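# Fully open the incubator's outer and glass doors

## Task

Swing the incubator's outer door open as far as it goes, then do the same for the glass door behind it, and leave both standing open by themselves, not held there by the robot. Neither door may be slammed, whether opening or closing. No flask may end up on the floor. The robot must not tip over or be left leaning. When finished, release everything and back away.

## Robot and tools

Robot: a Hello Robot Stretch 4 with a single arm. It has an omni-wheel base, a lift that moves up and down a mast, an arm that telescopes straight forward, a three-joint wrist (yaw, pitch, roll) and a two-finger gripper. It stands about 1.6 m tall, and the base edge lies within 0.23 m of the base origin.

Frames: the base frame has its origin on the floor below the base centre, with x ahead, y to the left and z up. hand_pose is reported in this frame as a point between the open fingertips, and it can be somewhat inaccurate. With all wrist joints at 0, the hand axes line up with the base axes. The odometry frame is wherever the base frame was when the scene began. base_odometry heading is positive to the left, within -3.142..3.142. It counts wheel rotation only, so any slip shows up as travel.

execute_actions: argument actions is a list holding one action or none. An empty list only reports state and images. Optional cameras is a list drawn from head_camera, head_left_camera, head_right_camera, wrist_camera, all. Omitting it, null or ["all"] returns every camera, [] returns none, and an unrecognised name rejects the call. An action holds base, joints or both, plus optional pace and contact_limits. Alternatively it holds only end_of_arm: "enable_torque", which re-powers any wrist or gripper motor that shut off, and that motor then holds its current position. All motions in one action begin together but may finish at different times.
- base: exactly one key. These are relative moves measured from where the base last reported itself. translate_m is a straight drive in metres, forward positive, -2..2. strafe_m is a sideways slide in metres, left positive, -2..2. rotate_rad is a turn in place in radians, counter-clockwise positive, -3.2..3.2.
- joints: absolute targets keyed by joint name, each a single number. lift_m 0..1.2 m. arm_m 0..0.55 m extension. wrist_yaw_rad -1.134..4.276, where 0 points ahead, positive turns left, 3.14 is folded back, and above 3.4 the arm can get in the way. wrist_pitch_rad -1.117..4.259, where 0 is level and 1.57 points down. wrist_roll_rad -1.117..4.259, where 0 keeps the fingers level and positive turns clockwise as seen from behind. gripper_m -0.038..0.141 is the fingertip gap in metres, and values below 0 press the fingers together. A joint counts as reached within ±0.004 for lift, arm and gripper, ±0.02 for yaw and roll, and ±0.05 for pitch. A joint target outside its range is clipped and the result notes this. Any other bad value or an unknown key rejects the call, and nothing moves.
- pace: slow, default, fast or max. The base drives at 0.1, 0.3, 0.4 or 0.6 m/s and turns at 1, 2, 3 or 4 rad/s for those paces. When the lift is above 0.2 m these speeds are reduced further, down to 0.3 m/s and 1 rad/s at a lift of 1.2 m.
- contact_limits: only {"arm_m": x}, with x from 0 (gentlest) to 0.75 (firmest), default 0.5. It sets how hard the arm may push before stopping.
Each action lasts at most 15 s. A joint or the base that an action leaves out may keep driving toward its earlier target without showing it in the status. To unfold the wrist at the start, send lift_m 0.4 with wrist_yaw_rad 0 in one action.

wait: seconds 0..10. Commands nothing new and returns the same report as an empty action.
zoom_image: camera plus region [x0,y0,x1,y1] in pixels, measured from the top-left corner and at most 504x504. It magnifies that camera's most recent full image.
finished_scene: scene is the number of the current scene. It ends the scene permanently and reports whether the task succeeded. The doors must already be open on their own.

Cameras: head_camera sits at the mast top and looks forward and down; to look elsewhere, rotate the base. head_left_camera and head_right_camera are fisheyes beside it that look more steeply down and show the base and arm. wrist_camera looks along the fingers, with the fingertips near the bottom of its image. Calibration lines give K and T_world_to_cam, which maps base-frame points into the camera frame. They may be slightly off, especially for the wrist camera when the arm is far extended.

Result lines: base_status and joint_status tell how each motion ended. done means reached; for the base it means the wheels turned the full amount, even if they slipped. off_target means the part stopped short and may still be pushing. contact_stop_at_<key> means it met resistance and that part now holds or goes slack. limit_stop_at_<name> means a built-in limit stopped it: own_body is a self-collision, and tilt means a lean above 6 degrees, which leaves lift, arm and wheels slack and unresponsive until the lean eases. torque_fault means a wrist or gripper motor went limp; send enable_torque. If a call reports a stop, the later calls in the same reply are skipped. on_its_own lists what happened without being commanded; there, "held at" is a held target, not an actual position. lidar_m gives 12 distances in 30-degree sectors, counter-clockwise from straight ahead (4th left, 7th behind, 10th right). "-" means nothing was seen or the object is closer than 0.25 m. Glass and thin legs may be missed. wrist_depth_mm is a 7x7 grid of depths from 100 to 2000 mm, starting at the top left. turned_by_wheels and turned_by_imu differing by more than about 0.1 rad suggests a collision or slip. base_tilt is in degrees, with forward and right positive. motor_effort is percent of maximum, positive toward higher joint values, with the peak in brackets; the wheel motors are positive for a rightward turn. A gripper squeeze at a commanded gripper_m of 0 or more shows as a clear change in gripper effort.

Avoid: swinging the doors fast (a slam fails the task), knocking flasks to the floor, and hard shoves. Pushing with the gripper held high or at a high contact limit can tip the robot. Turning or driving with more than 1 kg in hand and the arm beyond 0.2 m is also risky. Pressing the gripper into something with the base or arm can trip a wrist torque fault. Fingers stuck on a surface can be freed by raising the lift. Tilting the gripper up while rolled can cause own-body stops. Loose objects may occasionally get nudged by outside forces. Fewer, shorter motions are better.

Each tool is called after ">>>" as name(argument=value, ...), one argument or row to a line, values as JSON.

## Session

>>> execute_actions(
  actions=[],
)

Scene clock: 0.00 s.
base_odometry: x=+0.000 y=+0.000 heading=+0.000 (m, m, rad; odometry frame)
turned_by_wheels: +0.000 (rad since the last result)
turned_by_imu: +0.000 (rad since the last result)
base_tilt: forward=-0.4 right=-0.3 (deg)
lidar_m: 1.37 1.36 1.70 2.18 2.20 2.58 1.65 1.66 2.77 1.73 1.74 1.61
base_status: not commanded
joint_positions: lift_m=+0.170 arm_m=-0.003 wrist_yaw_rad=+3.059 wrist_pitch_rad=+0.005 wrist_roll_rad=-0.013 gripper_m=+0.057
joint_status: not commanded
motor_effort: lift_m=+19 arm_m=-1 wrist_yaw_rad=+0 wrist_pitch_rad=-7 wrist_roll_rad=+2 gripper_m=-3 wheel_0=+0 wheel_1=+0 wheel_2=+0 (%)
hand_pose: x=-0.1119 y=+0.1110 z=+0.3468 quat_wxyz=(+0.041, -0.003, -0.007, +0.999) (m; base frame)
wrist_depth_mm: 140 194 - - - - - / 108 143 - - - - - / 111 143 - - - - - / 128 150 - - - - - / 1576 1756 - - - - - / 1464 1499 208 1499 222 1576 1576 / 946 842 946 163 904 976 976
pictures: head_camera, head_left_camera, head_right_camera, wrist_camera
camera_calibration (this result's frames):
wrist_camera: T_world_to_cam=[[0.126676, 0.991277, 0.0363617, -0.116341], [-0.00971651, 0.0378952, -0.999234, 0.397762], [-0.991897, 0.126225, 0.0144322, 0.0993029], [0, 0, 0, 1]] pos_world=[0.117101, 0.0877185, 0.400255]
Images, in order (width x height): head_camera 420x560, head_left_camera 420x672, head_right_camera 420x672, wrist_camera 616x392.

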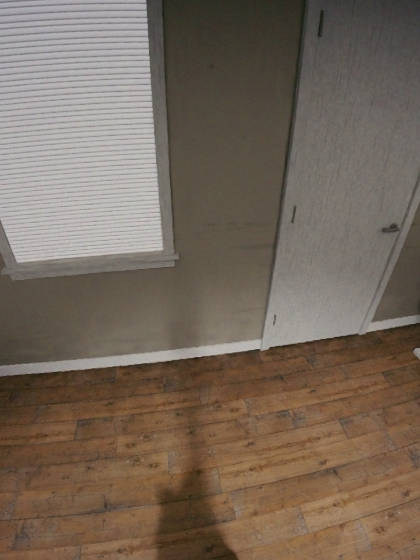

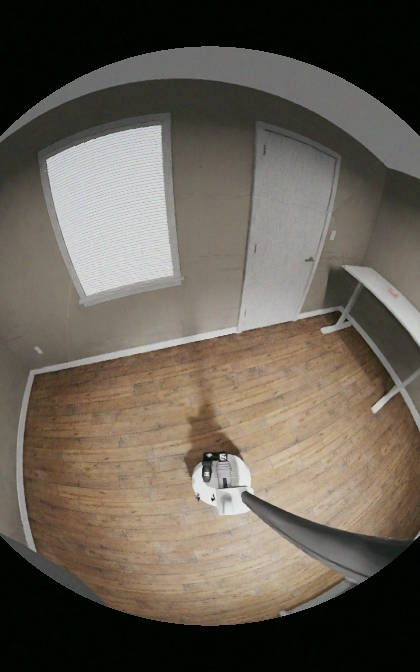

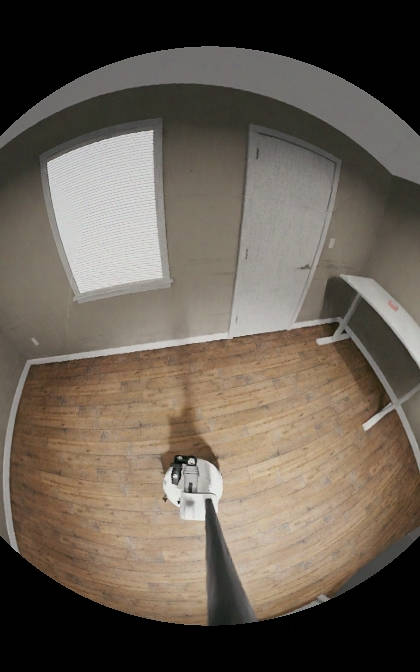

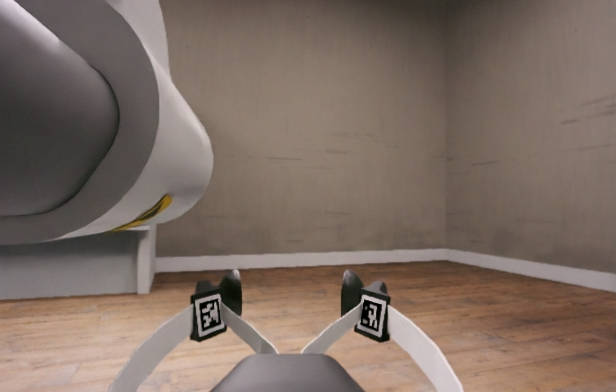

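>>> execute_actions(
  actions=[
    {"base": {"rotate_rad": -2.88}, "joints": {"lift_m": 0.55, "wrist_yaw_rad": 0, "gripper_m": 0.12}, "pace": "fast"},
  ],
  cameras=["head_camera", "wrist_camera", "head_left_camera"],
)

Scene clock: 2.53 s.
base_odometry: x=+0.000 y=+0.000 heading=-2.880 (m, m, rad; odometry frame)
turned_by_wheels: -2.880 (rad since the last result)
turned_by_imu: -2.915 (rad since the last result)
base_tilt: forward=-0.4 right=-0.3 (deg)
lidar_m: 1.62 1.73 2.63 1.72 1.81 1.45 1.40 1.45 2.11 2.16 2.32 2.38
base_status: done
joint_positions: lift_m=+0.550 arm_m=-0.003 wrist_yaw_rad=+0.000 wrist_pitch_rad=+0.005 wrist_roll_rad=-0.013 gripper_m=+0.120
joint_status: all done
motor_effort: lift_m=+22(24) arm_m=-1(1) wrist_yaw_rad=-2(7) wrist_pitch_rad=-7(8) wrist_roll_rad=+1(1) gripper_m=-1(0) wheel_0=+0(10) wheel_1=+0(15) wheel_2=+0(8) (%)
hand_pose: x=+0.4569 y=-0.0873 z=+0.7266 quat_wxyz=(+1.000, -0.007, +0.002, +0.000) (m; base frame)
wrist_depth_mm: - - - - - - - / - - - - - - - / - 1499 1499 - - - - / - 1430 1464 - - - - / - 1464 1430 - - - - / - 215 1464 - 201 - - / 1808 1537 1537 143 1921 1756 1863
pictures: head_camera, head_left_camera, wrist_camera
camera_calibration (this result's frames):
wrist_camera: T_world_to_cam=[[-0.0436837, -0.998383, 0.0363617, -0.101468], [0.0128558, -0.0369552, -0.999234, 0.773415], [0.998963, -0.0431828, 0.0144494, -0.241368], [0, 0, 0, 1]] pos_world=[0.226743, -0.0831457, 0.78]
Images, in order (width x height): head_camera 420x560, head_left_camera 420x672, wrist_camera 616x392.

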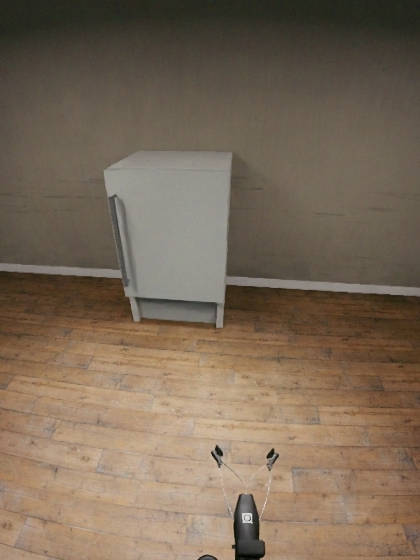

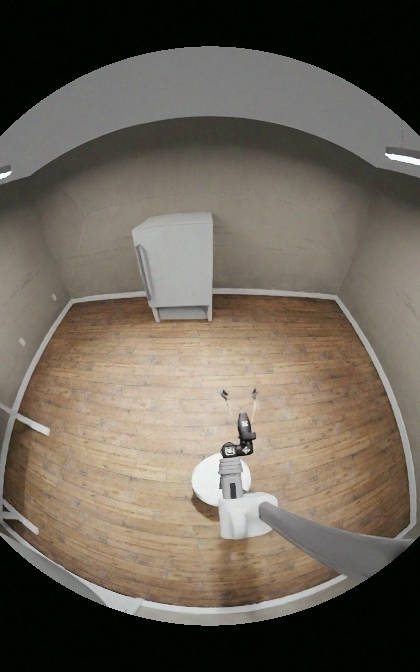

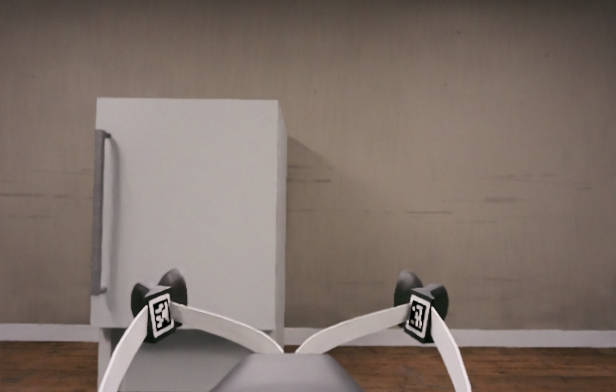

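>>> execute_actions(
  actions=[
    {"base": {"strafe_m": 0.735}, "pace": "max"},
  ],
  cameras=[],
)

>>> execute_actions(
  actions=[
    {"base": {"translate_m": 0.76}, "joints": {"arm_m": 0.2}, "pace": "max"},
  ],
  cameras=["head_camera", "wrist_camera"],
)

Scene clock: 5.87 s.
base_odometry: x=+0.190 y=-0.710 heading=-2.880 (m, m, rad; odometry frame)
turned_by_wheels: +0.000 (rad since the last result)
turned_by_imu: -0.003 (rad since the last result)
base_tilt: forward=-0.3 right=-0.4 (deg)
lidar_m: 1.60 2.47 1.00 0.99 1.06 1.42 1.32 1.46 2.02 2.92 3.05 1.73
base_status: done
joint_positions: lift_m=+0.550 arm_m=-0.003 wrist_yaw_rad=+0.000 wrist_pitch_rad=+0.005 wrist_roll_rad=-0.013 gripper_m=+0.120
joint_status: not commanded
motor_effort: lift_m=+20(22) arm_m=+0(1) wrist_yaw_rad=+1(1) wrist_pitch_rad=-8(8) wrist_roll_rad=+1(3) gripper_m=-2(2) wheel_0=+1(15) wheel_1=+1(16) wheel_2=+0(1) (%)
hand_pose: x=+0.4569 y=-0.0874 z=+0.7267 quat_wxyz=(+1.000, -0.007, +0.002, +0.000) (m; base frame)
wrist_depth_mm: - - - - - - - / - - - - - - - / - - - 1537 1499 - - / - - - 1499 1464 - - / - - - 1499 1464 - - / - 215 - 1464 201 - - / 1808 1756 1863 144 1618 1756 1863
pictures: none
No camera images: the call's "cameras" was empty. Leave "cameras" out to get every camera's image.

Scene clock: 8.97 s.
base_odometry: x=-0.544 y=-0.907 heading=-2.880 (m, m, rad; odometry frame)
turned_by_wheels: +0.000 (rad since the last result)
turned_by_imu: -0.002 (rad since the last result)
base_tilt: forward=-0.2 right=-0.4 (deg)
lidar_m: 0.87 1.67 1.83 1.59 1.08 1.43 2.12 2.25 3.04 2.94 2.20 0.93
base_status: done
joint_positions: lift_m=+0.550 arm_m=+0.199 wrist_yaw_rad=+0.000 wrist_pitch_rad=+0.005 wrist_roll_rad=-0.013 gripper_m=+0.120
joint_status: all done
motor_effort: lift_m=+20(20) arm_m=+6(6) wrist_yaw_rad=+0(0) wrist_pitch_rad=-8(8) wrist_roll_rad=+0(2) gripper_m=-1(1) wheel_0=-2(5) wheel_1=-1(8) wheel_2=+1(11) (%)
hand_pose: x=+0.6584 y=-0.0874 z=+0.7268 quat_wxyz=(+1.000, -0.007, +0.002, +0.000) (m; base frame)
wrist_depth_mm: 1182 1182 1205 508 508 512 512 / 1182 1182 1205 508 504 512 508 / 1182 1205 1205 504 508 508 508 / 1182 1182 1205 504 500 504 508 / 1182 1160 1182 500 500 504 508 / 1182 215 1182 500 201 500 504 / 1160 1160 1182 143 496 500 492
pictures: head_camera, wrist_camera
camera_calibration (this result's frames):
wrist_camera: T_world_to_cam=[[-0.0439653, -0.998371, 0.0363604, -0.0925682], [0.0128752, -0.0369588, -0.999234, 0.771012], [0.99895, -0.0434634, 0.0144792, -0.442679], [0, 0, 0, 1]] pos_world=[0.428217, -0.0831621, 0.780196]
Images, in order (width x height): head_camera 420x560, wrist_camera 616x392.

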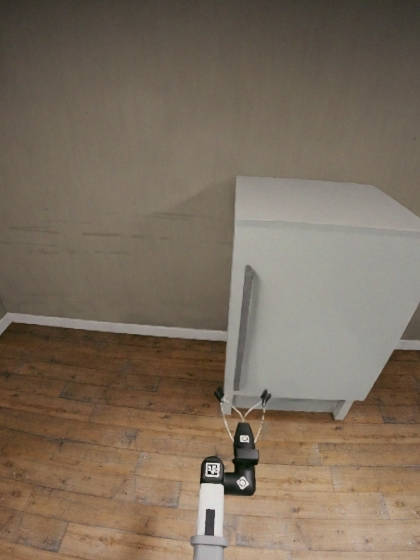

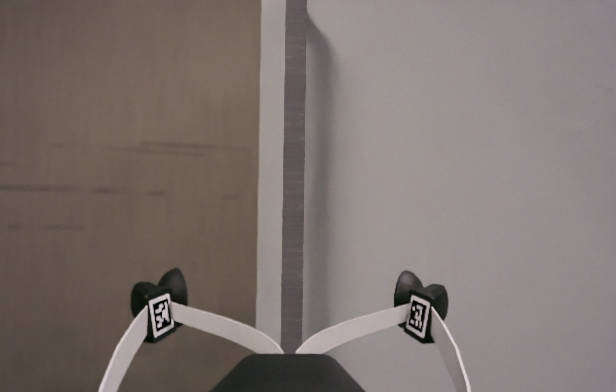

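>>> execute_actions(
  actions=[
    {"joints": {"arm_m": 0.42, "gripper_m": 0.08}, "contact_limits": {"arm_m": 0.2}},
  ],
  cameras=["wrist_camera"],
)

Scene clock: 11.03 s.
base_odometry: x=-0.544 y=-0.907 heading=-2.880 (m, m, rad; odometry frame)
turned_by_wheels: +0.000 (rad since the last result)
turned_by_imu: +0.000 (rad since the last result)
base_tilt: forward=-0.2 right=-0.4 (deg)
lidar_m: 0.85 1.67 1.83 1.55 1.06 1.46 2.11 2.24 3.03 2.93 2.19 0.95
base_status: not commanded
joint_positions: lift_m=+0.550 arm_m=+0.419 wrist_yaw_rad=+0.000 wrist_pitch_rad=+0.005 wrist_roll_rad=-0.013 gripper_m=+0.080
joint_status: all done
motor_effort: lift_m=+20(20) arm_m=+6(3) wrist_yaw_rad=+0(1) wrist_pitch_rad=-7(8) wrist_roll_rad=+2(2) gripper_m=-3(1) wheel_0=-2(2) wheel_1=-1(0) wheel_2=+1(1) (%)
contact_limits: arm_m 0.2
hand_pose: x=+0.8783 y=-0.0874 z=+0.7268 quat_wxyz=(+1.000, -0.007, +0.002, +0.000) (m; base frame)
wrist_depth_mm: 960 976 976 282 285 286 285 / 960 960 976 281 283 283 283 / 976 960 946 281 281 282 283 / 946 960 960 279 282 282 283 / 960 960 946 279 278 279 281 / 931 946 207 208 220 279 279 / 946 946 931 158 278 278 279
pictures: wrist_camera
camera_calibration (this result's frames):
wrist_camera: T_world_to_cam=[[-0.0440076, -0.998369, 0.03636, -0.0828726], [0.0128786, -0.0369592, -0.999234, 0.768178], [0.998948, -0.0435056, 0.0144841, -0.662406], [0, 0, 0, 1]] pos_world=[0.648169, -0.0831646, 0.780197]
Images, in order (width x height): wrist_camera 616x392.

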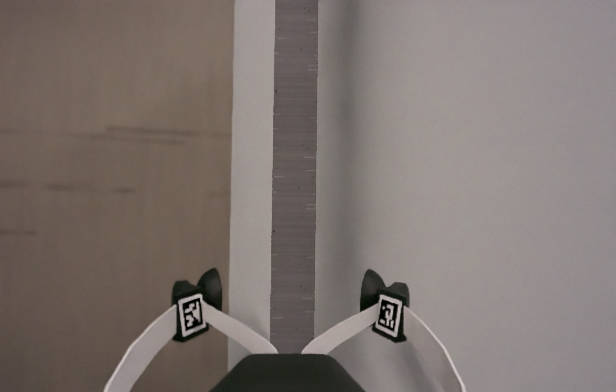

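>>> execute_actions(
  actions=[
    {"joints": {"gripper_m": -0.01}},
  ],
  cameras=[],
)

>>> execute_actions(
  actions=[
    {"base": {"strafe_m": -0.015}, "joints": {"arm_m": 0.32}},
  ],
  cameras=["wrist_camera"],
)

Scene clock: 12.93 s.
base_odometry: x=-0.544 y=-0.907 heading=-2.880 (m, m, rad; odometry frame)
turned_by_wheels: +0.000 (rad since the last result)
turned_by_imu: +0.000 (rad since the last result)
base_tilt: forward=-0.2 right=-0.3 (deg)
lidar_m: 0.84 1.68 1.84 1.55 1.04 1.41 2.11 2.25 3.03 2.93 2.20 0.94
base_status: not commanded
joint_positions: lift_m=+0.550 arm_m=+0.420 wrist_yaw_rad=+0.005 wrist_pitch_rad=+0.005 wrist_roll_rad=-0.013 gripper_m=-0.009
joint_status: all done
motor_effort: lift_m=+20(19) arm_m=+0(6) wrist_yaw_rad=-13(13) wrist_pitch_rad=-9(9) wrist_roll_rad=+3(0) gripper_m=-25(28) wheel_0=-3(3) wheel_1=-1(1) wheel_2=+5(5) (%)
hand_pose: x=+0.8798 y=-0.0861 z=+0.7267 quat_wxyz=(+1.000, -0.007, +0.003, +0.002) (m; base frame)
wrist_depth_mm: 976 976 960 279 282 282 283 / 960 960 960 279 279 281 282 / 960 946 960 279 279 281 281 / 976 960 960 279 277 278 278 / 946 946 946 277 277 277 277 / 946 946 191 205 276 276 276 / 946 946 946 205 276 274 276
pictures: none
No camera images: the call's "cameras" was empty. Leave "cameras" out to get every camera's image.

Scene clock: 14.20 s.
base_odometry: x=-0.548 y=-0.892 heading=-2.880 (m, m, rad; odometry frame)
turned_by_wheels: +0.000 (rad since the last result)
turned_by_imu: +0.000 (rad since the last result)
base_tilt: forward=-0.3 right=-0.3 (deg)
lidar_m: 0.85 1.65 1.85 1.55 1.06 1.52 2.12 2.24 3.04 2.93 2.20 0.93
base_status: done
joint_positions: lift_m=+0.550 arm_m=+0.321 wrist_yaw_rad=+0.000 wrist_pitch_rad=+0.005 wrist_roll_rad=-0.013 gripper_m=-0.010
joint_status: all done
motor_effort: lift_m=+20(20) arm_m=-6(12) wrist_yaw_rad=+1(34) wrist_pitch_rad=-8(9) wrist_roll_rad=+1(1) gripper_m=-11(27) wheel_0=-1(6) wheel_1=+0(9) wheel_2=+1(9) (%)
hand_pose: x=+0.7804 y=-0.0874 z=+0.7267 quat_wxyz=(+1.000, -0.007, +0.002, +0.000) (m; base frame)
wrist_depth_mm: 1060 1078 1078 382 384 384 387 / 1060 1060 1060 382 384 382 384 / 1060 1060 1060 379 379 382 382 / 1060 1060 1042 379 377 382 379 / 1060 1060 1060 377 379 377 379 / 1060 1042 191 203 375 377 377 / 1042 1025 699 185 375 375 375
pictures: wrist_camera
camera_calibration (this result's frames):
wrist_camera: T_world_to_cam=[[-0.0441277, -0.998364, 0.0363645, -0.0871233], [0.0127752, -0.0369609, -0.999235, 0.76949], [0.998944, -0.0436294, 0.0143853, -0.564574], [0, 0, 0, 1]] pos_world=[0.550303, -0.0831718, 0.780191]
Images, in order (width x height): wrist_camera 616x392.

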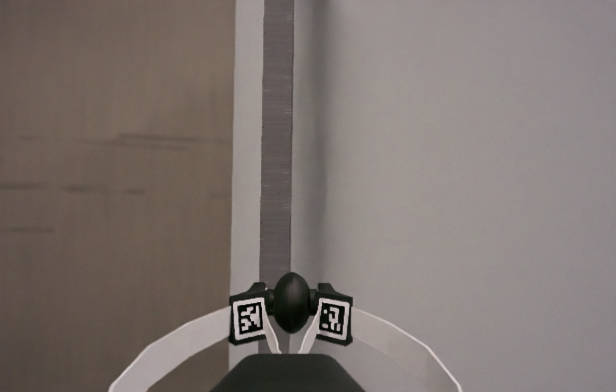

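>>> execute_actions(
  actions=[
    {"base": {"strafe_m": 0.015}, "joints": {"gripper_m": 0.07}},
  ],
  cameras=[],
)

>>> execute_actions(
  actions=[
    {"joints": {"arm_m": 0.438}, "contact_limits": {"arm_m": 0.2}},
  ],
  cameras=[],
)

>>> execute_actions(
  actions=[
    {"joints": {"gripper_m": -0.03}},
  ],
  cameras=["wrist_camera"],
)

Scene clock: 16.03 s.
base_odometry: x=-0.544 y=-0.907 heading=-2.880 (m, m, rad; odometry frame)
turned_by_wheels: +0.000 (rad since the last result)
turned_by_imu: +0.000 (rad since the last result)
base_tilt: forward=-0.3 right=-0.3 (deg)
lidar_m: 0.85 1.62 1.84 1.54 1.06 1.43 2.12 2.25 3.03 2.93 2.18 0.95
base_status: done
joint_positions: lift_m=+0.550 arm_m=+0.321 wrist_yaw_rad=+0.000 wrist_pitch_rad=+0.005 wrist_roll_rad=-0.013 gripper_m=+0.070
joint_status: all done
motor_effort: lift_m=+20(20) arm_m=-6(6) wrist_yaw_rad=+0(1) wrist_pitch_rad=-7(7) wrist_roll_rad=+1(0) gripper_m=-3(8) wheel_0=-1(6) wheel_1=+0(4) wheel_2=+0(0) (%)
hand_pose: x=+0.7804 y=-0.0874 z=+0.7267 quat_wxyz=(+1.000, -0.007, +0.002, +0.000) (m; base frame)
wrist_depth_mm: 1060 1078 1078 382 384 384 384 / 1060 1060 1078 384 384 382 387 / 1060 1060 1042 382 379 384 384 / 1060 1060 1060 379 382 379 382 / 1060 1060 1042 377 379 379 377 / 1060 1060 207 377 215 377 377 / 1042 1042 1042 160 375 375 377
pictures: none
No camera images: the call's "cameras" was empty. Leave "cameras" out to get every camera's image.

Scene clock: 17.40 s.
base_odometry: x=-0.544 y=-0.907 heading=-2.880 (m, m, rad; odometry frame)
turned_by_wheels: +0.000 (rad since the last result)
turned_by_imu: +0.000 (rad since the last result)
base_tilt: forward=-0.3 right=-0.3 (deg)
lidar_m: 0.86 1.66 1.84 1.57 1.09 1.48 2.10 2.26 3.04 2.93 2.21 0.94
base_status: not commanded
joint_positions: lift_m=+0.550 arm_m=+0.437 wrist_yaw_rad=+0.000 wrist_pitch_rad=+0.005 wrist_roll_rad=-0.013 gripper_m=+0.070
joint_status: all done
motor_effort: lift_m=+20(20) arm_m=+6(8) wrist_yaw_rad=-1(0) wrist_pitch_rad=-7(8) wrist_roll_rad=+2(3) gripper_m=-3(1) wheel_0=+0(1) wheel_1=+0(0) wheel_2=+0(0) (%)
contact_limits: arm_m 0.2
hand_pose: x=+0.8963 y=-0.0874 z=+0.7268 quat_wxyz=(+1.000, -0.007, +0.002, +0.000) (m; base frame)
wrist_depth_mm: 946 960 946 265 266 266 266 / 946 946 960 264 265 265 266 / 946 946 931 263 263 264 264 / 946 931 946 192 262 263 263 / 946 931 931 191 262 262 263 / 931 931 207 190 215 262 260 / 917 931 931 160 258 260 260
pictures: none
No camera images: the call's "cameras" was empty. Leave "cameras" out to get every camera's image.

Scene clock: 19.10 s.
base_odometry: x=-0.544 y=-0.907 heading=-2.880 (m, m, rad; odometry frame)
turned_by_wheels: +0.000 (rad since the last result)
turned_by_imu: +0.000 (rad since the last result)
base_tilt: forward=-0.2 right=-0.4 (deg)
lidar_m: 0.84 1.65 1.84 1.56 1.09 1.43 2.10 2.24 3.03 2.94 2.20 0.94
base_status: not commanded
joint_positions: lift_m=+0.550 arm_m=+0.438 wrist_yaw_rad=+0.007 wrist_pitch_rad=+0.005 wrist_roll_rad=-0.013 gripper_m=-0.029
joint_status: all done
on_its_own: wrist_yaw_rad is at rest, and its effort (-20) is outside its rest range (-13 to +13)
motor_effort: lift_m=+20(20) arm_m=-3(6) wrist_yaw_rad=-20(20) wrist_pitch_rad=-9(9) wrist_roll_rad=+2(1) gripper_m=-30(32) wheel_0=-5(5) wheel_1=-2(2) wheel_2=+7(7) (%)
hand_pose: x=+0.8985 y=-0.0854 z=+0.7266 quat_wxyz=(+1.000, -0.007, +0.003, +0.003) (m; base frame)
wrist_depth_mm: 946 946 960 190 262 262 263 / 931 946 946 189 260 260 260 / 946 931 946 189 259 259 259 / 946 931 931 188 257 258 259 / 931 931 917 257 257 257 258 / 931 931 200 186 256 256 258 / 917 158 917 185 255 255 255
pictures: wrist_camera
camera_calibration (this result's frames):
wrist_camera: T_world_to_cam=[[-0.0372617, -0.998643, 0.0363801, -0.0861366], [0.0126676, -0.0368745, -0.99924, 0.768058], [0.999225, -0.0367725, 0.0140244, -0.681798], [0, 0, 0, 1]] pos_world=[0.66833, -0.0827693, 0.78017]
Images, in order (width x height): wrist_camera 616x392.

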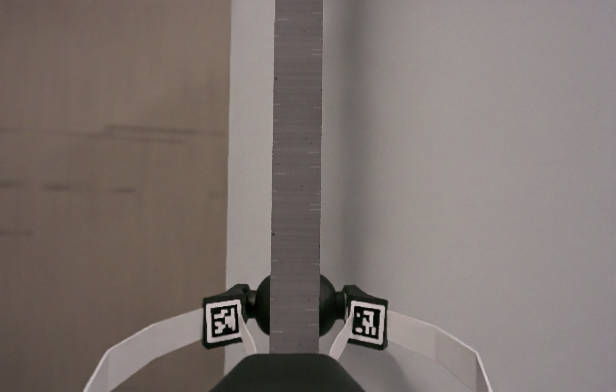

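>>> execute_actions(
  actions=[
    {"joints": {"arm_m": 0.36}, "pace": "slow"},
  ],
  cameras=["wrist_camera"],
)

Scene clock: 21.37 s.
base_odometry: x=-0.544 y=-0.907 heading=-2.880 (m, m, rad; odometry frame)
turned_by_wheels: +0.000 (rad since the last result)
turned_by_imu: +0.000 (rad since the last result)
base_tilt: forward=-0.3 right=-0.3 (deg)
lidar_m: 0.86 1.65 1.85 1.54 1.08 1.43 2.12 2.24 3.02 2.95 2.19 0.94
base_status: not commanded
joint_positions: lift_m=+0.550 arm_m=+0.361 wrist_yaw_rad=+0.000 wrist_pitch_rad=+0.005 wrist_roll_rad=-0.013 gripper_m=-0.029
joint_status: all done
motor_effort: lift_m=+19(20) arm_m=-6(19) wrist_yaw_rad=+0(24) wrist_pitch_rad=-8(9) wrist_roll_rad=+2(2) gripper_m=-19(33) wheel_0=-1(7) wheel_1=-1(3) wheel_2=-1(9) (%)
hand_pose: x=+0.8205 y=-0.0873 z=+0.7268 quat_wxyz=(+1.000, -0.007, +0.002, +0.000) (m; base frame)
wrist_depth_mm: 1042 1042 1025 342 342 343 345 / 1025 1025 1025 342 343 343 342 / 1008 1025 1025 340 340 340 342 / 1008 1025 1025 338 340 342 340 / 1008 1025 1008 338 338 338 342 / 991 1008 189 201 336 336 336 / 1008 991 1008 265 336 336 336
pictures: wrist_camera
camera_calibration (this result's frames):
wrist_camera: T_world_to_cam=[[-0.0438083, -0.998378, 0.0363622, -0.0855249], [0.0128385, -0.0369567, -0.999234, 0.768944], [0.998957, -0.0433079, 0.0144367, -0.604612], [0, 0, 0, 1]] pos_world=[0.590363, -0.083153, 0.780194]
Images, in order (width x height): wrist_camera 616x392.

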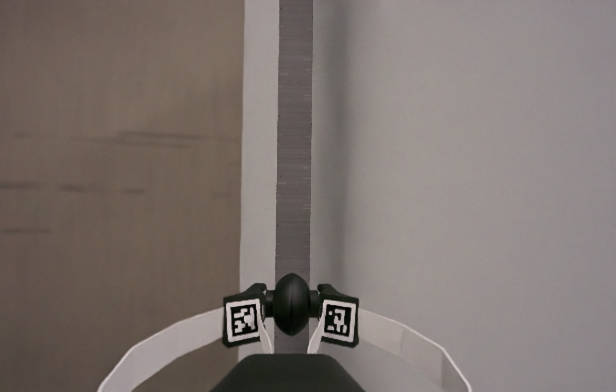

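>>> execute_actions(
  actions=[
    {"joints": {"gripper_m": 0.05}},
  ],
  cameras=[],
)

>>> execute_actions(
  actions=[
    {"joints": {"arm_m": 0.456}, "contact_limits": {"arm_m": 0.15}},
  ],
  cameras=["wrist_camera"],
)

Scene clock: 23.30 s.
base_odometry: x=-0.544 y=-0.907 heading=-2.880 (m, m, rad; odometry frame)
turned_by_wheels: +0.000 (rad since the last result)
turned_by_imu: +0.000 (rad since the last result)
base_tilt: forward=-0.3 right=-0.3 (deg)
lidar_m: 0.84 1.66 1.87 1.54 1.09 1.43 2.12 2.26 3.04 2.94 2.20 0.95
base_status: not commanded
joint_positions: lift_m=+0.550 arm_m=+0.361 wrist_yaw_rad=+0.000 wrist_pitch_rad=+0.005 wrist_roll_rad=-0.013 gripper_m=+0.050
joint_status: all done
motor_effort: lift_m=+20(20) arm_m=-6(6) wrist_yaw_rad=-1(0) wrist_pitch_rad=-7(7) wrist_roll_rad=+3(1) gripper_m=-3(17) wheel_0=-1(1) wheel_1=-1(1) wheel_2=-1(1) (%)
hand_pose: x=+0.8205 y=-0.0873 z=+0.7268 quat_wxyz=(+1.000, -0.007, +0.002, +0.000) (m; base frame)
wrist_depth_mm: 1042 1042 1025 342 342 345 343 / 1008 1025 1042 342 342 345 343 / 1008 1025 1008 340 342 340 343 / 1008 1008 1025 340 340 342 338 / 1008 1025 991 336 336 340 338 / 1008 1008 207 265 336 338 338 / 991 1008 1008 166 334 336 338
pictures: none
No camera images: the call's "cameras" was empty. Leave "cameras" out to get every camera's image.

Scene clock: 24.57 s.
base_odometry: x=-0.544 y=-0.907 heading=-2.880 (m, m, rad; odometry frame)
turned_by_wheels: +0.000 (rad since the last result)
turned_by_imu: +0.000 (rad since the last result)
base_tilt: forward=-0.2 right=-0.3 (deg)
lidar_m: 0.87 1.67 1.85 1.56 1.07 1.45 2.13 2.23 3.05 2.93 2.19 0.94
base_status: not commanded
joint_positions: lift_m=+0.550 arm_m=+0.454 wrist_yaw_rad=-0.005 wrist_pitch_rad=+0.005 wrist_roll_rad=-0.013 gripper_m=+0.050
joint_status: all done
on_its_own: wrist_yaw_rad is at rest, and its effort (+14) is outside its rest range (-13 to +13)
motor_effort: lift_m=+20(20) arm_m=+11(9) wrist_yaw_rad=+14(14) wrist_pitch_rad=-7(7) wrist_roll_rad=+2(1) gripper_m=-4(4) wheel_0=+0(1) wheel_1=+0(1) wheel_2=-3(4) (%)
contact_limits: arm_m 0.15
hand_pose: x=+0.9130 y=-0.0888 z=+0.7268 quat_wxyz=(+1.000, -0.007, +0.002, -0.002) (m; base frame)
wrist_depth_mm: 931 917 931 178 249 250 251 / 931 931 917 177 248 249 250 / 917 917 931 176 248 248 249 / 917 917 245 176 246 247 249 / 917 917 244 175 245 247 246 / 917 904 208 174 213 245 246 / 904 917 574 163 244 243 245
pictures: wrist_camera
camera_calibration (this result's frames):
wrist_camera: T_world_to_cam=[[-0.0489338, -0.99814, 0.0363546, -0.078245], [0.0128202, -0.0370229, -0.999232, 0.767761], [0.99872, -0.0484301, 0.014608, -0.697426], [0, 0, 0, 1]] pos_world=[0.682862, -0.0834512, 0.780204]
Images, in order (width x height): wrist_camera 616x392.

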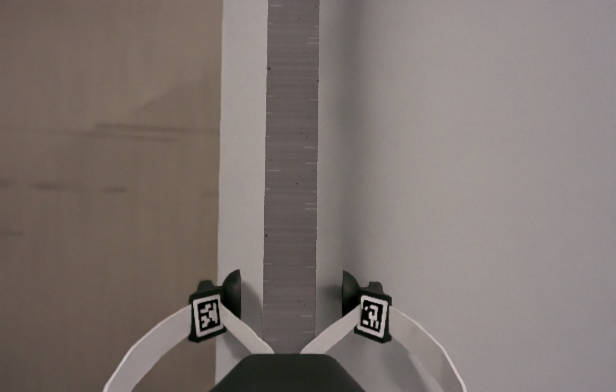

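Tips are touching the door. Closing behind the bar.

>>> execute_actions(
  actions=[
    {"joints": {"gripper_m": -0.03}},
  ],
  cameras=["wrist_camera", "head_camera"],
)

Scene clock: 26.20 s.
base_odometry: x=-0.544 y=-0.907 heading=-2.880 (m, m, rad; odometry frame)
turned_by_wheels: +0.000 (rad since the last result)
turned_by_imu: +0.000 (rad since the last result)
base_tilt: forward=-0.2 right=-0.2 (deg)
lidar_m: 0.84 1.66 1.83 1.57 1.07 1.45 2.11 2.23 3.03 2.94 2.19 0.96
base_status: not commanded
joint_positions: lift_m=+0.550 arm_m=+0.455 wrist_yaw_rad=+0.000 wrist_pitch_rad=+0.005 wrist_roll_rad=-0.013 gripper_m=-0.030
joint_status: all done
motor_effort: lift_m=+19(20) arm_m=+5(11) wrist_yaw_rad=+1(19) wrist_pitch_rad=-7(7) wrist_roll_rad=+3(1) gripper_m=-18(18) wheel_0=-1(1) wheel_1=+0(0) wheel_2=-1(4) (%)
hand_pose: x=+0.9144 y=-0.0875 z=+0.7268 quat_wxyz=(+1.000, -0.007, +0.002, +0.000) (m; base frame)
wrist_depth_mm: 917 931 931 176 247 248 248 / 917 931 931 175 247 247 247 / 917 917 917 174 246 246 246 / 917 917 917 174 243 245 245 / 917 917 243 173 244 244 245 / 904 904 188 172 242 243 243 / 904 904 240 171 240 243 242
pictures: head_camera, wrist_camera
camera_calibration (this result's frames):
wrist_camera: T_world_to_cam=[[-0.0445353, -0.998346, 0.0363545, -0.0809499], [0.012982, -0.0369659, -0.999232, 0.767647], [0.998923, -0.0440292, 0.0146068, -0.698535], [0, 0, 0, 1]] pos_world=[0.684213, -0.0831952, 0.780204]
Images, in order (width x height): head_camera 420x560, wrist_camera 616x392.

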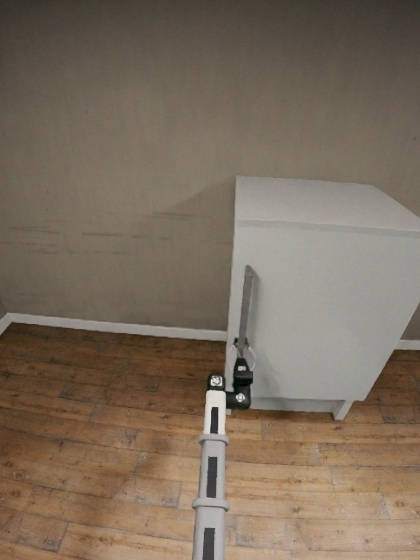

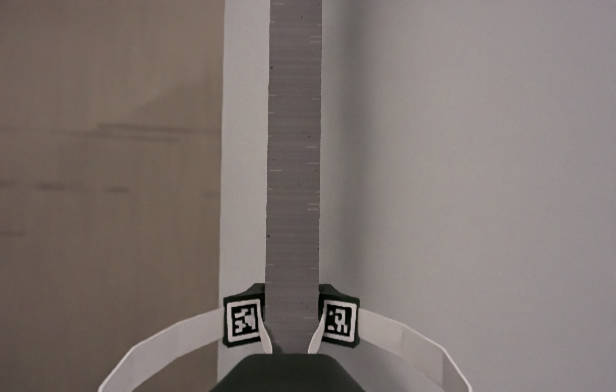

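Pads are closed behind the bar. Pull slowly.

>>> execute_actions(
  actions=[
    {"joints": {"arm_m": 0.38}, "pace": "slow"},
  ],
  cameras=["wrist_camera", "head_camera"],
)

Scene clock: 28.37 s.
base_odometry: x=-0.544 y=-0.907 heading=-2.881 (m, m, rad; odometry frame)
turned_by_wheels: -0.001 (rad since the last result)
turned_by_imu: -0.001 (rad since the last result)
base_tilt: forward=-0.2 right=-0.4 (deg)
lidar_m: 0.76 1.65 1.82 1.56 1.08 1.44 2.11 2.26 3.03 2.93 2.20 0.88
base_status: not commanded
joint_positions: lift_m=+0.550 arm_m=+0.381 wrist_yaw_rad=-0.007 wrist_pitch_rad=+0.005 wrist_roll_rad=-0.013 gripper_m=-0.030
joint_status: all done
on_its_own: wrist_yaw_rad is at rest, and its effort (+19) is outside its rest range (-13 to +13)
motor_effort: lift_m=+20(19) arm_m=-7(22) wrist_yaw_rad=+19(26) wrist_pitch_rad=-8(9) wrist_roll_rad=+2(2) gripper_m=-17(27) wheel_0=-7(7) wheel_1=-2(3) wheel_2=-3(8) (%)
hand_pose: x=+0.8400 y=-0.0893 z=+0.7268 quat_wxyz=(+1.000, -0.007, +0.002, -0.003) (m; base frame)
wrist_depth_mm: 991 1008 991 176 254 265 273 / 991 1008 240 176 254 263 272 / 976 991 241 175 252 260 270 / 991 1008 239 173 253 262 271 / 976 991 237 173 251 260 268 / 976 976 188 172 249 258 265 / 991 976 234 169 247 257 266
pictures: head_camera, wrist_camera
camera_calibration (this result's frames):
wrist_camera: T_world_to_cam=[[-0.0506144, -0.998056, 0.0363615, -0.0808843], [0.0125854, -0.0370426, -0.999234, 0.768826], [0.998639, -0.050118, 0.0144358, -0.624552], [0, 0, 0, 1]] pos_world=[0.609932, -0.0835491, 0.780194]
Images, in order (width x height): head_camera 420x560, wrist_camera 616x392.

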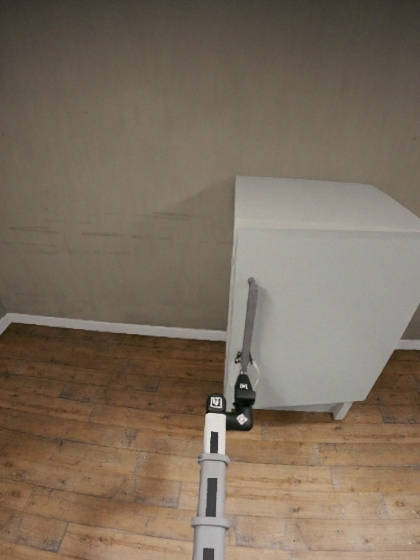

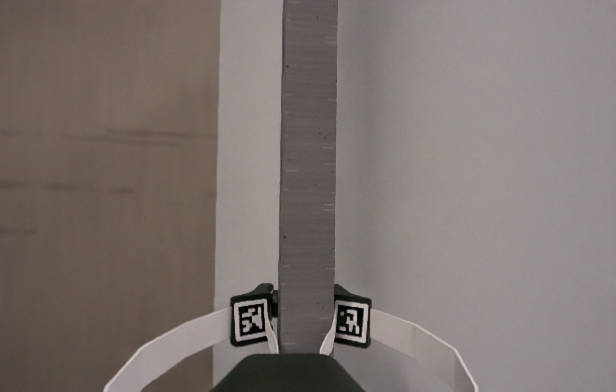

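>>> execute_actions(
  actions=[
    {"base": {"strafe_m": -0.045}, "joints": {"arm_m": 0.285}},
  ],
  cameras=["wrist_camera"],
)

Scene clock: 29.93 s.
base_odometry: x=-0.556 y=-0.863 heading=-2.880 (m, m, rad; odometry frame)
turned_by_wheels: +0.001 (rad since the last result)
turned_by_imu: +0.001 (rad since the last result)
base_tilt: forward=-0.3 right=-0.3 (deg)
lidar_m: 0.67 1.67 1.88 1.56 1.13 1.57 2.12 2.25 2.98 2.90 2.19 0.81
base_status: done
joint_positions: lift_m=+0.550 arm_m=+0.286 wrist_yaw_rad=+0.003 wrist_pitch_rad=+0.005 wrist_roll_rad=-0.013 gripper_m=-0.030
joint_status: all done
motor_effort: lift_m=+20(20) arm_m=-6(12) wrist_yaw_rad=-8(18) wrist_pitch_rad=-8(8) wrist_roll_rad=+2(1) gripper_m=-17(18) wheel_0=+3(6) wheel_1=+2(10) wheel_2=+3(4) (%)
hand_pose: x=+0.7456 y=-0.0867 z=+0.7267 quat_wxyz=(+1.000, -0.007, +0.002, +0.001) (m; base frame)
wrist_depth_mm: 1118 1098 232 172 263 285 304 / 1098 1098 231 171 262 283 303 / 1078 1118 231 171 262 282 301 / 1098 1098 230 170 262 281 301 / 1078 1098 229 170 259 279 300 / 1060 1078 186 169 257 279 298 / 1078 1098 224 166 252 278 297
pictures: wrist_camera
camera_calibration (this result's frames):
wrist_camera: T_world_to_cam=[[-0.0415453, -0.998474, 0.0363685, -0.0898533], [0.0127768, -0.0369279, -0.999236, 0.769938], [0.999055, -0.0410489, 0.0142915, -0.529536], [0, 0, 0, 1]] pos_world=[0.515465, -0.0830208, 0.780186]
Images, in order (width x height): wrist_camera 616x392.

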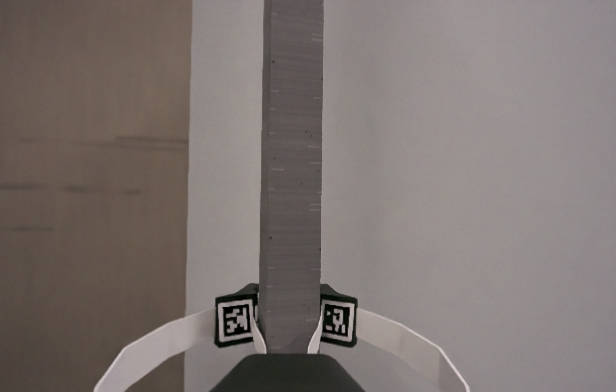

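>>> execute_actions(
  actions=[
    {"base": {"strafe_m": -0.06}, "joints": {"arm_m": 0.19, "wrist_yaw_rad": 0.06}},
  ],
  cameras=["wrist_camera"],
)

Scene clock: 31.37 s.
base_odometry: x=-0.571 y=-0.805 heading=-2.880 (m, m, rad; odometry frame)
turned_by_wheels: +0.001 (rad since the last result)
turned_by_imu: +0.001 (rad since the last result)
base_tilt: forward=-0.2 right=-0.4 (deg)
lidar_m: 0.58 1.66 1.96 1.57 1.18 1.61 2.13 2.24 2.92 2.83 2.19 0.73
base_status: done
joint_positions: lift_m=+0.550 arm_m=+0.191 wrist_yaw_rad=+0.064 wrist_pitch_rad=+0.005 wrist_roll_rad=-0.013 gripper_m=-0.030
joint_status: all done
motor_effort: lift_m=+19(19) arm_m=-5(10) wrist_yaw_rad=-13(16) wrist_pitch_rad=-8(9) wrist_roll_rad=+1(2) gripper_m=-15(20) wheel_0=+2(1) wheel_1=+2(13) wheel_2=+2(3) (%)
hand_pose: x=+0.6553 y=-0.0686 z=+0.7267 quat_wxyz=(+0.999, -0.007, +0.002, +0.032) (m; base frame)
wrist_depth_mm: 1281 1229 229 174 274 304 338 / 1229 1229 226 173 272 303 334 / 1255 1229 224 173 272 301 332 / 1255 1229 224 172 271 301 332 / 1255 1229 224 171 270 300 330 / 1229 1205 183 171 270 298 330 / 1229 668 220 167 257 297 329
pictures: wrist_camera
camera_calibration (this result's frames):
wrist_camera: T_world_to_cam=[[0.0203337, -0.999131, 0.0363706, -0.116193], [0.0149912, -0.0360694, -0.999237, 0.770352], [0.999681, 0.0208634, 0.0142447, -0.434707], [0, 0, 0, 1]] pos_world=[0.425382, -0.079237, 0.780183]
Images, in order (width x height): wrist_camera 616x392.

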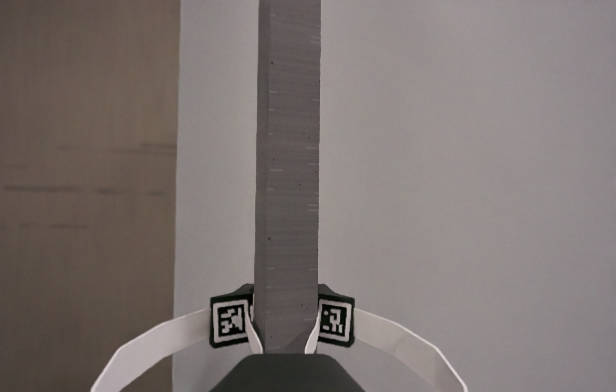

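>>> execute_actions(
  actions=[
    {"base": {"strafe_m": -0.09}, "joints": {"arm_m": 0.1, "wrist_yaw_rad": 0.16}},
  ],
  cameras=["wrist_camera", "head_camera"],
)

Scene clock: 33.10 s.
base_odometry: x=-0.594 y=-0.718 heading=-2.879 (m, m, rad; odometry frame)
turned_by_wheels: +0.001 (rad since the last result)
turned_by_imu: +0.001 (rad since the last result)
base_tilt: forward=-0.2 right=-0.3 (deg)
lidar_m: 0.50 1.66 2.06 1.64 1.26 1.76 2.13 2.25 2.81 2.73 2.18 0.69
base_status: done
joint_positions: lift_m=+0.550 arm_m=+0.101 wrist_yaw_rad=+0.170 wrist_pitch_rad=+0.005 wrist_roll_rad=-0.013 gripper_m=-0.030
joint_status: all done
on_its_own: wrist_yaw_rad is at rest, and its effort (-29) is outside its rest range (-13 to +13)
motor_effort: lift_m=+20(19) arm_m=-4(14) wrist_yaw_rad=-29(29) wrist_pitch_rad=-9(10) wrist_roll_rad=+1(1) gripper_m=-14(21) wheel_0=+6(6) wheel_1=+3(12) wheel_2=+2(1) (%)
hand_pose: x=+0.5707 y=-0.0374 z=+0.7266 quat_wxyz=(+0.996, -0.007, +0.002, +0.085) (m; base frame)
wrist_depth_mm: 1499 1430 229 177 283 320 359 / 1499 1430 228 177 282 317 357 / 1464 1430 226 177 281 317 355 / 1464 1430 223 252 279 314 351 / 1499 1397 223 251 279 314 351 / 1430 1397 182 180 279 314 351 / 1430 215 220 169 218 310 349
pictures: head_camera, wrist_camera
camera_calibration (this result's frames):
wrist_camera: T_world_to_cam=[[0.125328, -0.991448, 0.0363858, -0.142889], [0.0183851, -0.0343477, -0.999241, 0.770785], [0.991945, 0.125902, 0.0139231, -0.342225], [0, 0, 0, 1]] pos_world=[0.343205, -0.0721057, 0.780164]
Images, in order (width x height): head_camera 420x560, wrist_camera 616x392.

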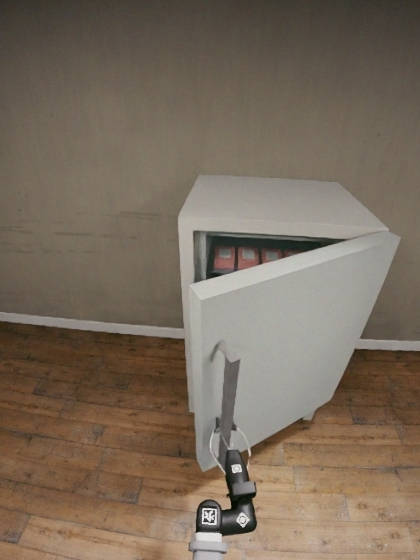

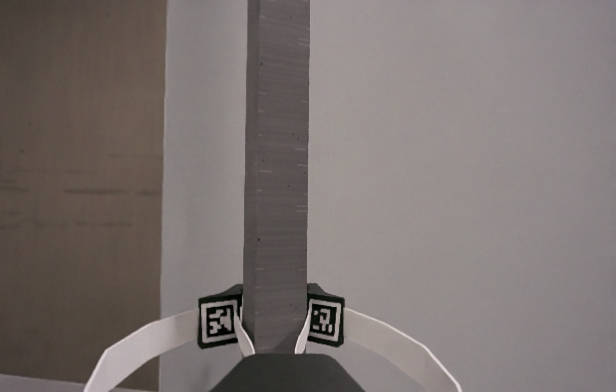

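>>> execute_actions(
  actions=[
    {"base": {"strafe_m": -0.09}, "joints": {"arm_m": 0.018, "wrist_yaw_rad": 0.28}},
  ],
  cameras=["wrist_camera", "head_camera"],
)

Scene clock: 34.87 s.
base_odometry: x=-0.618 y=-0.631 heading=-2.879 (m, m, rad; odometry frame)
turned_by_wheels: +0.000 (rad since the last result)
turned_by_imu: -0.001 (rad since the last result)
base_tilt: forward=-0.2 right=-0.4 (deg)
lidar_m: 0.42 1.65 2.15 1.71 1.36 1.89 2.13 2.26 2.73 2.65 2.17 0.66
base_status: done
joint_positions: lift_m=+0.550 arm_m=+0.019 wrist_yaw_rad=+0.285 wrist_pitch_rad=+0.006 wrist_roll_rad=-0.013 gripper_m=-0.030
joint_status: all done
on_its_own: wrist_yaw_rad is at rest, and its effort (-14) is outside its rest range (-13 to +13)
motor_effort: lift_m=+19(20) arm_m=-5(11) wrist_yaw_rad=-14(23) wrist_pitch_rad=-10(12) wrist_roll_rad=+3(1) gripper_m=-14(22) wheel_0=+1(13) wheel_1=+1(11) wheel_2=-1(3) (%)
hand_pose: x=+0.4912 y=-0.0029 z=+0.7265 quat_wxyz=(+0.990, -0.007, +0.002, +0.142) (m; base frame)
wrist_depth_mm: 1808 1661 229 177 287 332 379 / 1808 1618 224 177 287 329 377 / 1756 1618 225 176 286 329 375 / 1756 1661 223 176 285 327 375 / 1756 1618 224 174 285 325 373 / 1808 1618 184 174 283 324 370 / 1708 183 220 168 267 324 370
pictures: head_camera, wrist_camera
camera_calibration (this result's frames):
wrist_camera: T_world_to_cam=[[0.238014, -0.970579, 0.0364075, -0.154039], [0.0217012, -0.0321611, -0.999247, 0.771665], [0.971019, 0.238624, 0.0134079, -0.25672], [0, 0, 0, 1]] pos_world=[0.269198, -0.0634294, 0.780134]
Images, in order (width x height): head_camera 420x560, wrist_camera 616x392.

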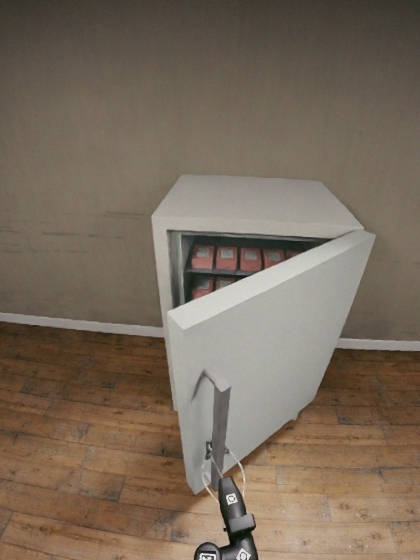

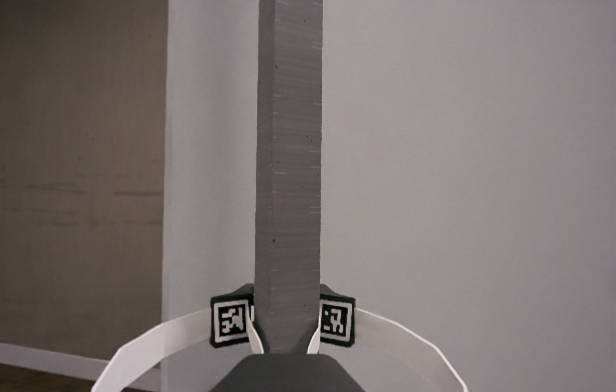

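>>> execute_actions(
  actions=[
    {"joints": {"gripper_m": 0.075}},
  ],
  cameras=["wrist_camera"],
)

>>> execute_actions(
  actions=[
    {"base": {"translate_m": -0.18}, "joints": {"arm_m": 0.0}},
  ],
  cameras=["wrist_camera", "head_camera"],
)

Scene clock: 36.80 s.
base_odometry: x=-0.618 y=-0.631 heading=-2.879 (m, m, rad; odometry frame)
turned_by_wheels: +0.000 (rad since the last result)
turned_by_imu: -0.001 (rad since the last result)
base_tilt: forward=-0.3 right=-0.4 (deg)
lidar_m: 0.42 1.68 2.12 1.69 1.36 1.89 2.12 2.25 2.72 2.64 2.17 0.70
base_status: not commanded
joint_positions: lift_m=+0.550 arm_m=+0.019 wrist_yaw_rad=+0.280 wrist_pitch_rad=+0.005 wrist_roll_rad=-0.013 gripper_m=+0.075
joint_status: all done
motor_effort: lift_m=+20(20) arm_m=-4(5) wrist_yaw_rad=+1(17) wrist_pitch_rad=-8(10) wrist_roll_rad=+2(2) gripper_m=-3(12) wheel_0=-1(1) wheel_1=+0(1) wheel_2=-1(1) (%)
hand_pose: x=+0.4911 y=-0.0044 z=+0.7267 quat_wxyz=(+0.990, -0.007, +0.002, +0.139) (m; base frame)
wrist_depth_mm: 1756 1618 245 279 314 357 407 / 1756 1618 245 279 314 355 404 / 1808 1576 244 279 310 353 399 / 1756 1618 243 277 310 349 399 / 1756 1618 243 277 307 349 394 / 1708 1576 188 272 215 349 394 / 1618 246 241 159 298 347 392
pictures: wrist_camera
camera_calibration (this result's frames):
wrist_camera: T_world_to_cam=[[0.23318, -0.971753, 0.0363756, -0.153068], [0.0222309, -0.03207, -0.999238, 0.771561], [0.972179, 0.233811, 0.0141249, -0.257335], [0, 0, 0, 1]] pos_world=[0.268716, -0.0638321, 0.780176]
Images, in order (width x height): wrist_camera 616x392.

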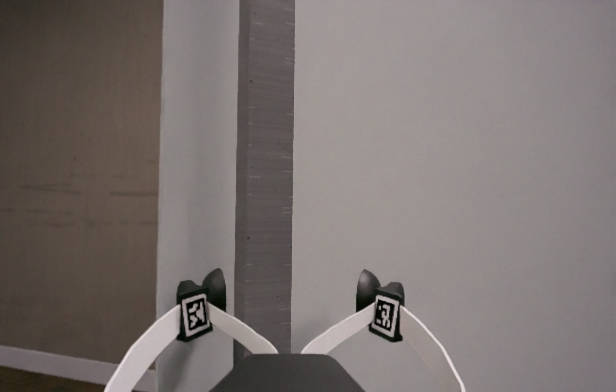

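Scene clock: 38.77 s.
base_odometry: x=-0.444 y=-0.585 heading=-2.879 (m, m, rad; odometry frame)
turned_by_wheels: +0.000 (rad since the last result)
turned_by_imu: +0.000 (rad since the last result)
base_tilt: forward=-0.3 right=-0.3 (deg)
lidar_m: 0.62 1.86 2.15 1.29 1.32 1.89 1.94 2.05 2.74 2.65 2.44 0.93
base_status: done
joint_positions: lift_m=+0.550 arm_m=+0.001 wrist_yaw_rad=+0.280 wrist_pitch_rad=+0.005 wrist_roll_rad=-0.013 gripper_m=+0.075
joint_status: all done
motor_effort: lift_m=+20(20) arm_m=-6(11) wrist_yaw_rad=+0(2) wrist_pitch_rad=-9(8) wrist_roll_rad=+2(1) gripper_m=-2(3) wheel_0=-2(7) wheel_1=-2(4) wheel_2=-1(9) (%)
hand_pose: x=+0.4734 y=-0.0043 z=+0.7267 quat_wxyz=(+0.990, -0.007, +0.002, +0.139) (m; base frame)
wrist_depth_mm: - 1921 1756 430 508 580 668 / - 1921 1708 439 508 580 668 / 1983 1863 1708 439 508 574 661 / 1983 1808 1708 439 504 574 654 / - 1808 1756 436 500 574 661 / 1921 1863 212 433 215 569 654 / 1808 1708 1661 159 488 559 647
pictures: head_camera, wrist_camera
camera_calibration (this result's frames):
wrist_camera: T_world_to_cam=[[0.233409, -0.971698, 0.036374, -0.14898], [0.0222753, -0.0320542, -0.999238, 0.771946], [0.972123, 0.234042, 0.0141631, -0.240152], [0, 0, 0, 1]] pos_world=[0.251036, -0.0638139, 0.780178]
Images, in order (width x height): head_camera 420x560, wrist_camera 616x392.

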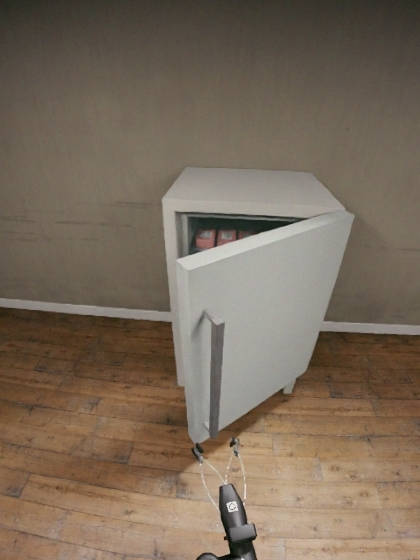

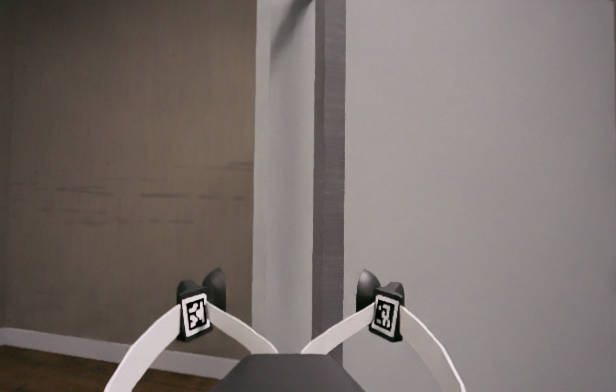

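>>> execute_actions(
  actions=[
    {"base": {"strafe_m": 0.4}, "joints": {"wrist_yaw_rad": -0.6, "gripper_m": 0.0, "arm_m": 0.1}, "pace": "fast"},
  ],
  cameras=[],
)

>>> execute_actions(
  actions=[
    {"joints": {"arm_m": 0.55}, "pace": "fast", "contact_limits": {"arm_m": 0.2}},
  ],
  cameras=["wrist_camera", "head_camera"],
)

Scene clock: 41.97 s.
base_odometry: x=-0.340 y=-0.971 heading=-2.880 (m, m, rad; odometry frame)
turned_by_wheels: +0.000 (rad since the last result)
turned_by_imu: -0.001 (rad since the last result)
base_tilt: forward=-0.2 right=-0.4 (deg)
lidar_m: 1.16 1.84 1.74 0.96 0.91 1.34 1.93 2.06 2.90 3.04 2.47 0.69
base_status: done
joint_positions: lift_m=+0.550 arm_m=+0.099 wrist_yaw_rad=-0.600 wrist_pitch_rad=+0.005 wrist_roll_rad=-0.013 gripper_m=+0.000
joint_status: all done
motor_effort: lift_m=+20(20) arm_m=+6(6) wrist_yaw_rad=-1(10) wrist_pitch_rad=-8(8) wrist_roll_rad=+1(2) gripper_m=-7(5) wheel_0=+1(8) wheel_1=-1(13) wheel_2=-1(1) (%)
hand_pose: x=+0.4586 y=-0.2350 z=+0.7267 quat_wxyz=(+0.955, -0.006, +0.004, -0.295) (m; base frame)
wrist_depth_mm: 1229 866 466 517 - - - / 1205 946 466 521 - - - / 1229 1060 462 530 - - - / 1205 931 459 525 - - - / 1182 1229 455 525 - - - / 1182 1138 191 204 - - - / 1205 842 442 185 891 1863 1921
pictures: none
No camera images: the call's "cameras" was empty. Leave "cameras" out to get every camera's image.

Scene clock: 43.97 s.
base_odometry: x=-0.340 y=-0.971 heading=-2.880 (m, m, rad; odometry frame)
turned_by_wheels: +0.000 (rad since the last result)
turned_by_imu: +0.000 (rad since the last result)
base_tilt: forward=-0.3 right=-0.3 (deg)
lidar_m: 1.17 1.84 1.74 0.94 0.90 1.31 1.93 2.07 2.90 3.04 2.41 0.74
base_status: not commanded
joint_positions: lift_m=+0.550 arm_m=+0.546 wrist_yaw_rad=-0.600 wrist_pitch_rad=+0.005 wrist_roll_rad=-0.013 gripper_m=+0.000
joint_status: all done
joint sent to its limit — the command would take arm_m past its upper limit, so that joint was sent only as far as its limit.
motor_effort: lift_m=+20(20) arm_m=+6(8) wrist_yaw_rad=-1(0) wrist_pitch_rad=-7(7) wrist_roll_rad=+3(1) gripper_m=-6(7) wheel_0=+1(1) wheel_1=+0(0) wheel_2=-1(1) (%)
contact_limits: arm_m 0.2
hand_pose: x=+0.9060 y=-0.2350 z=+0.7268 quat_wxyz=(+0.955, -0.006, +0.004, -0.295) (m; base frame)
wrist_depth_mm: 866 430 691 683 741 640 306 / 866 430 640 931 854 634 306 / 854 421 866 831 831 627 306 / 866 418 634 1060 842 621 304 / 866 418 1008 1098 866 621 303 / 842 418 192 204 809 615 301 / 842 402 820 185 484 609 300
pictures: head_camera, wrist_camera
camera_calibration (this result's frames):
wrist_camera: T_world_to_cam=[[-0.599872, -0.799269, 0.0363601, 0.321421], [-0.0102214, -0.0377854, -0.999234, 0.783105], [0.80003, -0.599784, 0.0144967, -0.647025], [0, 0, 0, 1]] pos_world=[0.718456, -0.101584, 0.780198]
Images, in order (width x height): head_camera 420x560, wrist_camera 616x392.

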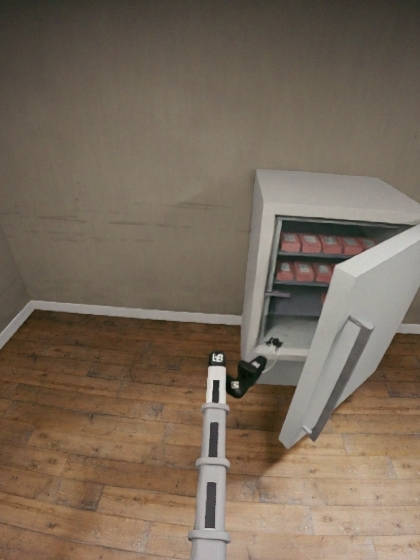

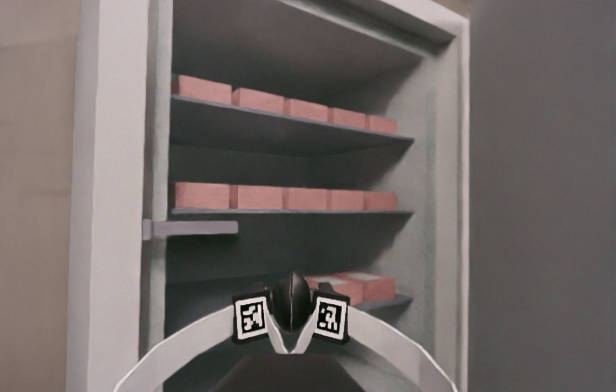

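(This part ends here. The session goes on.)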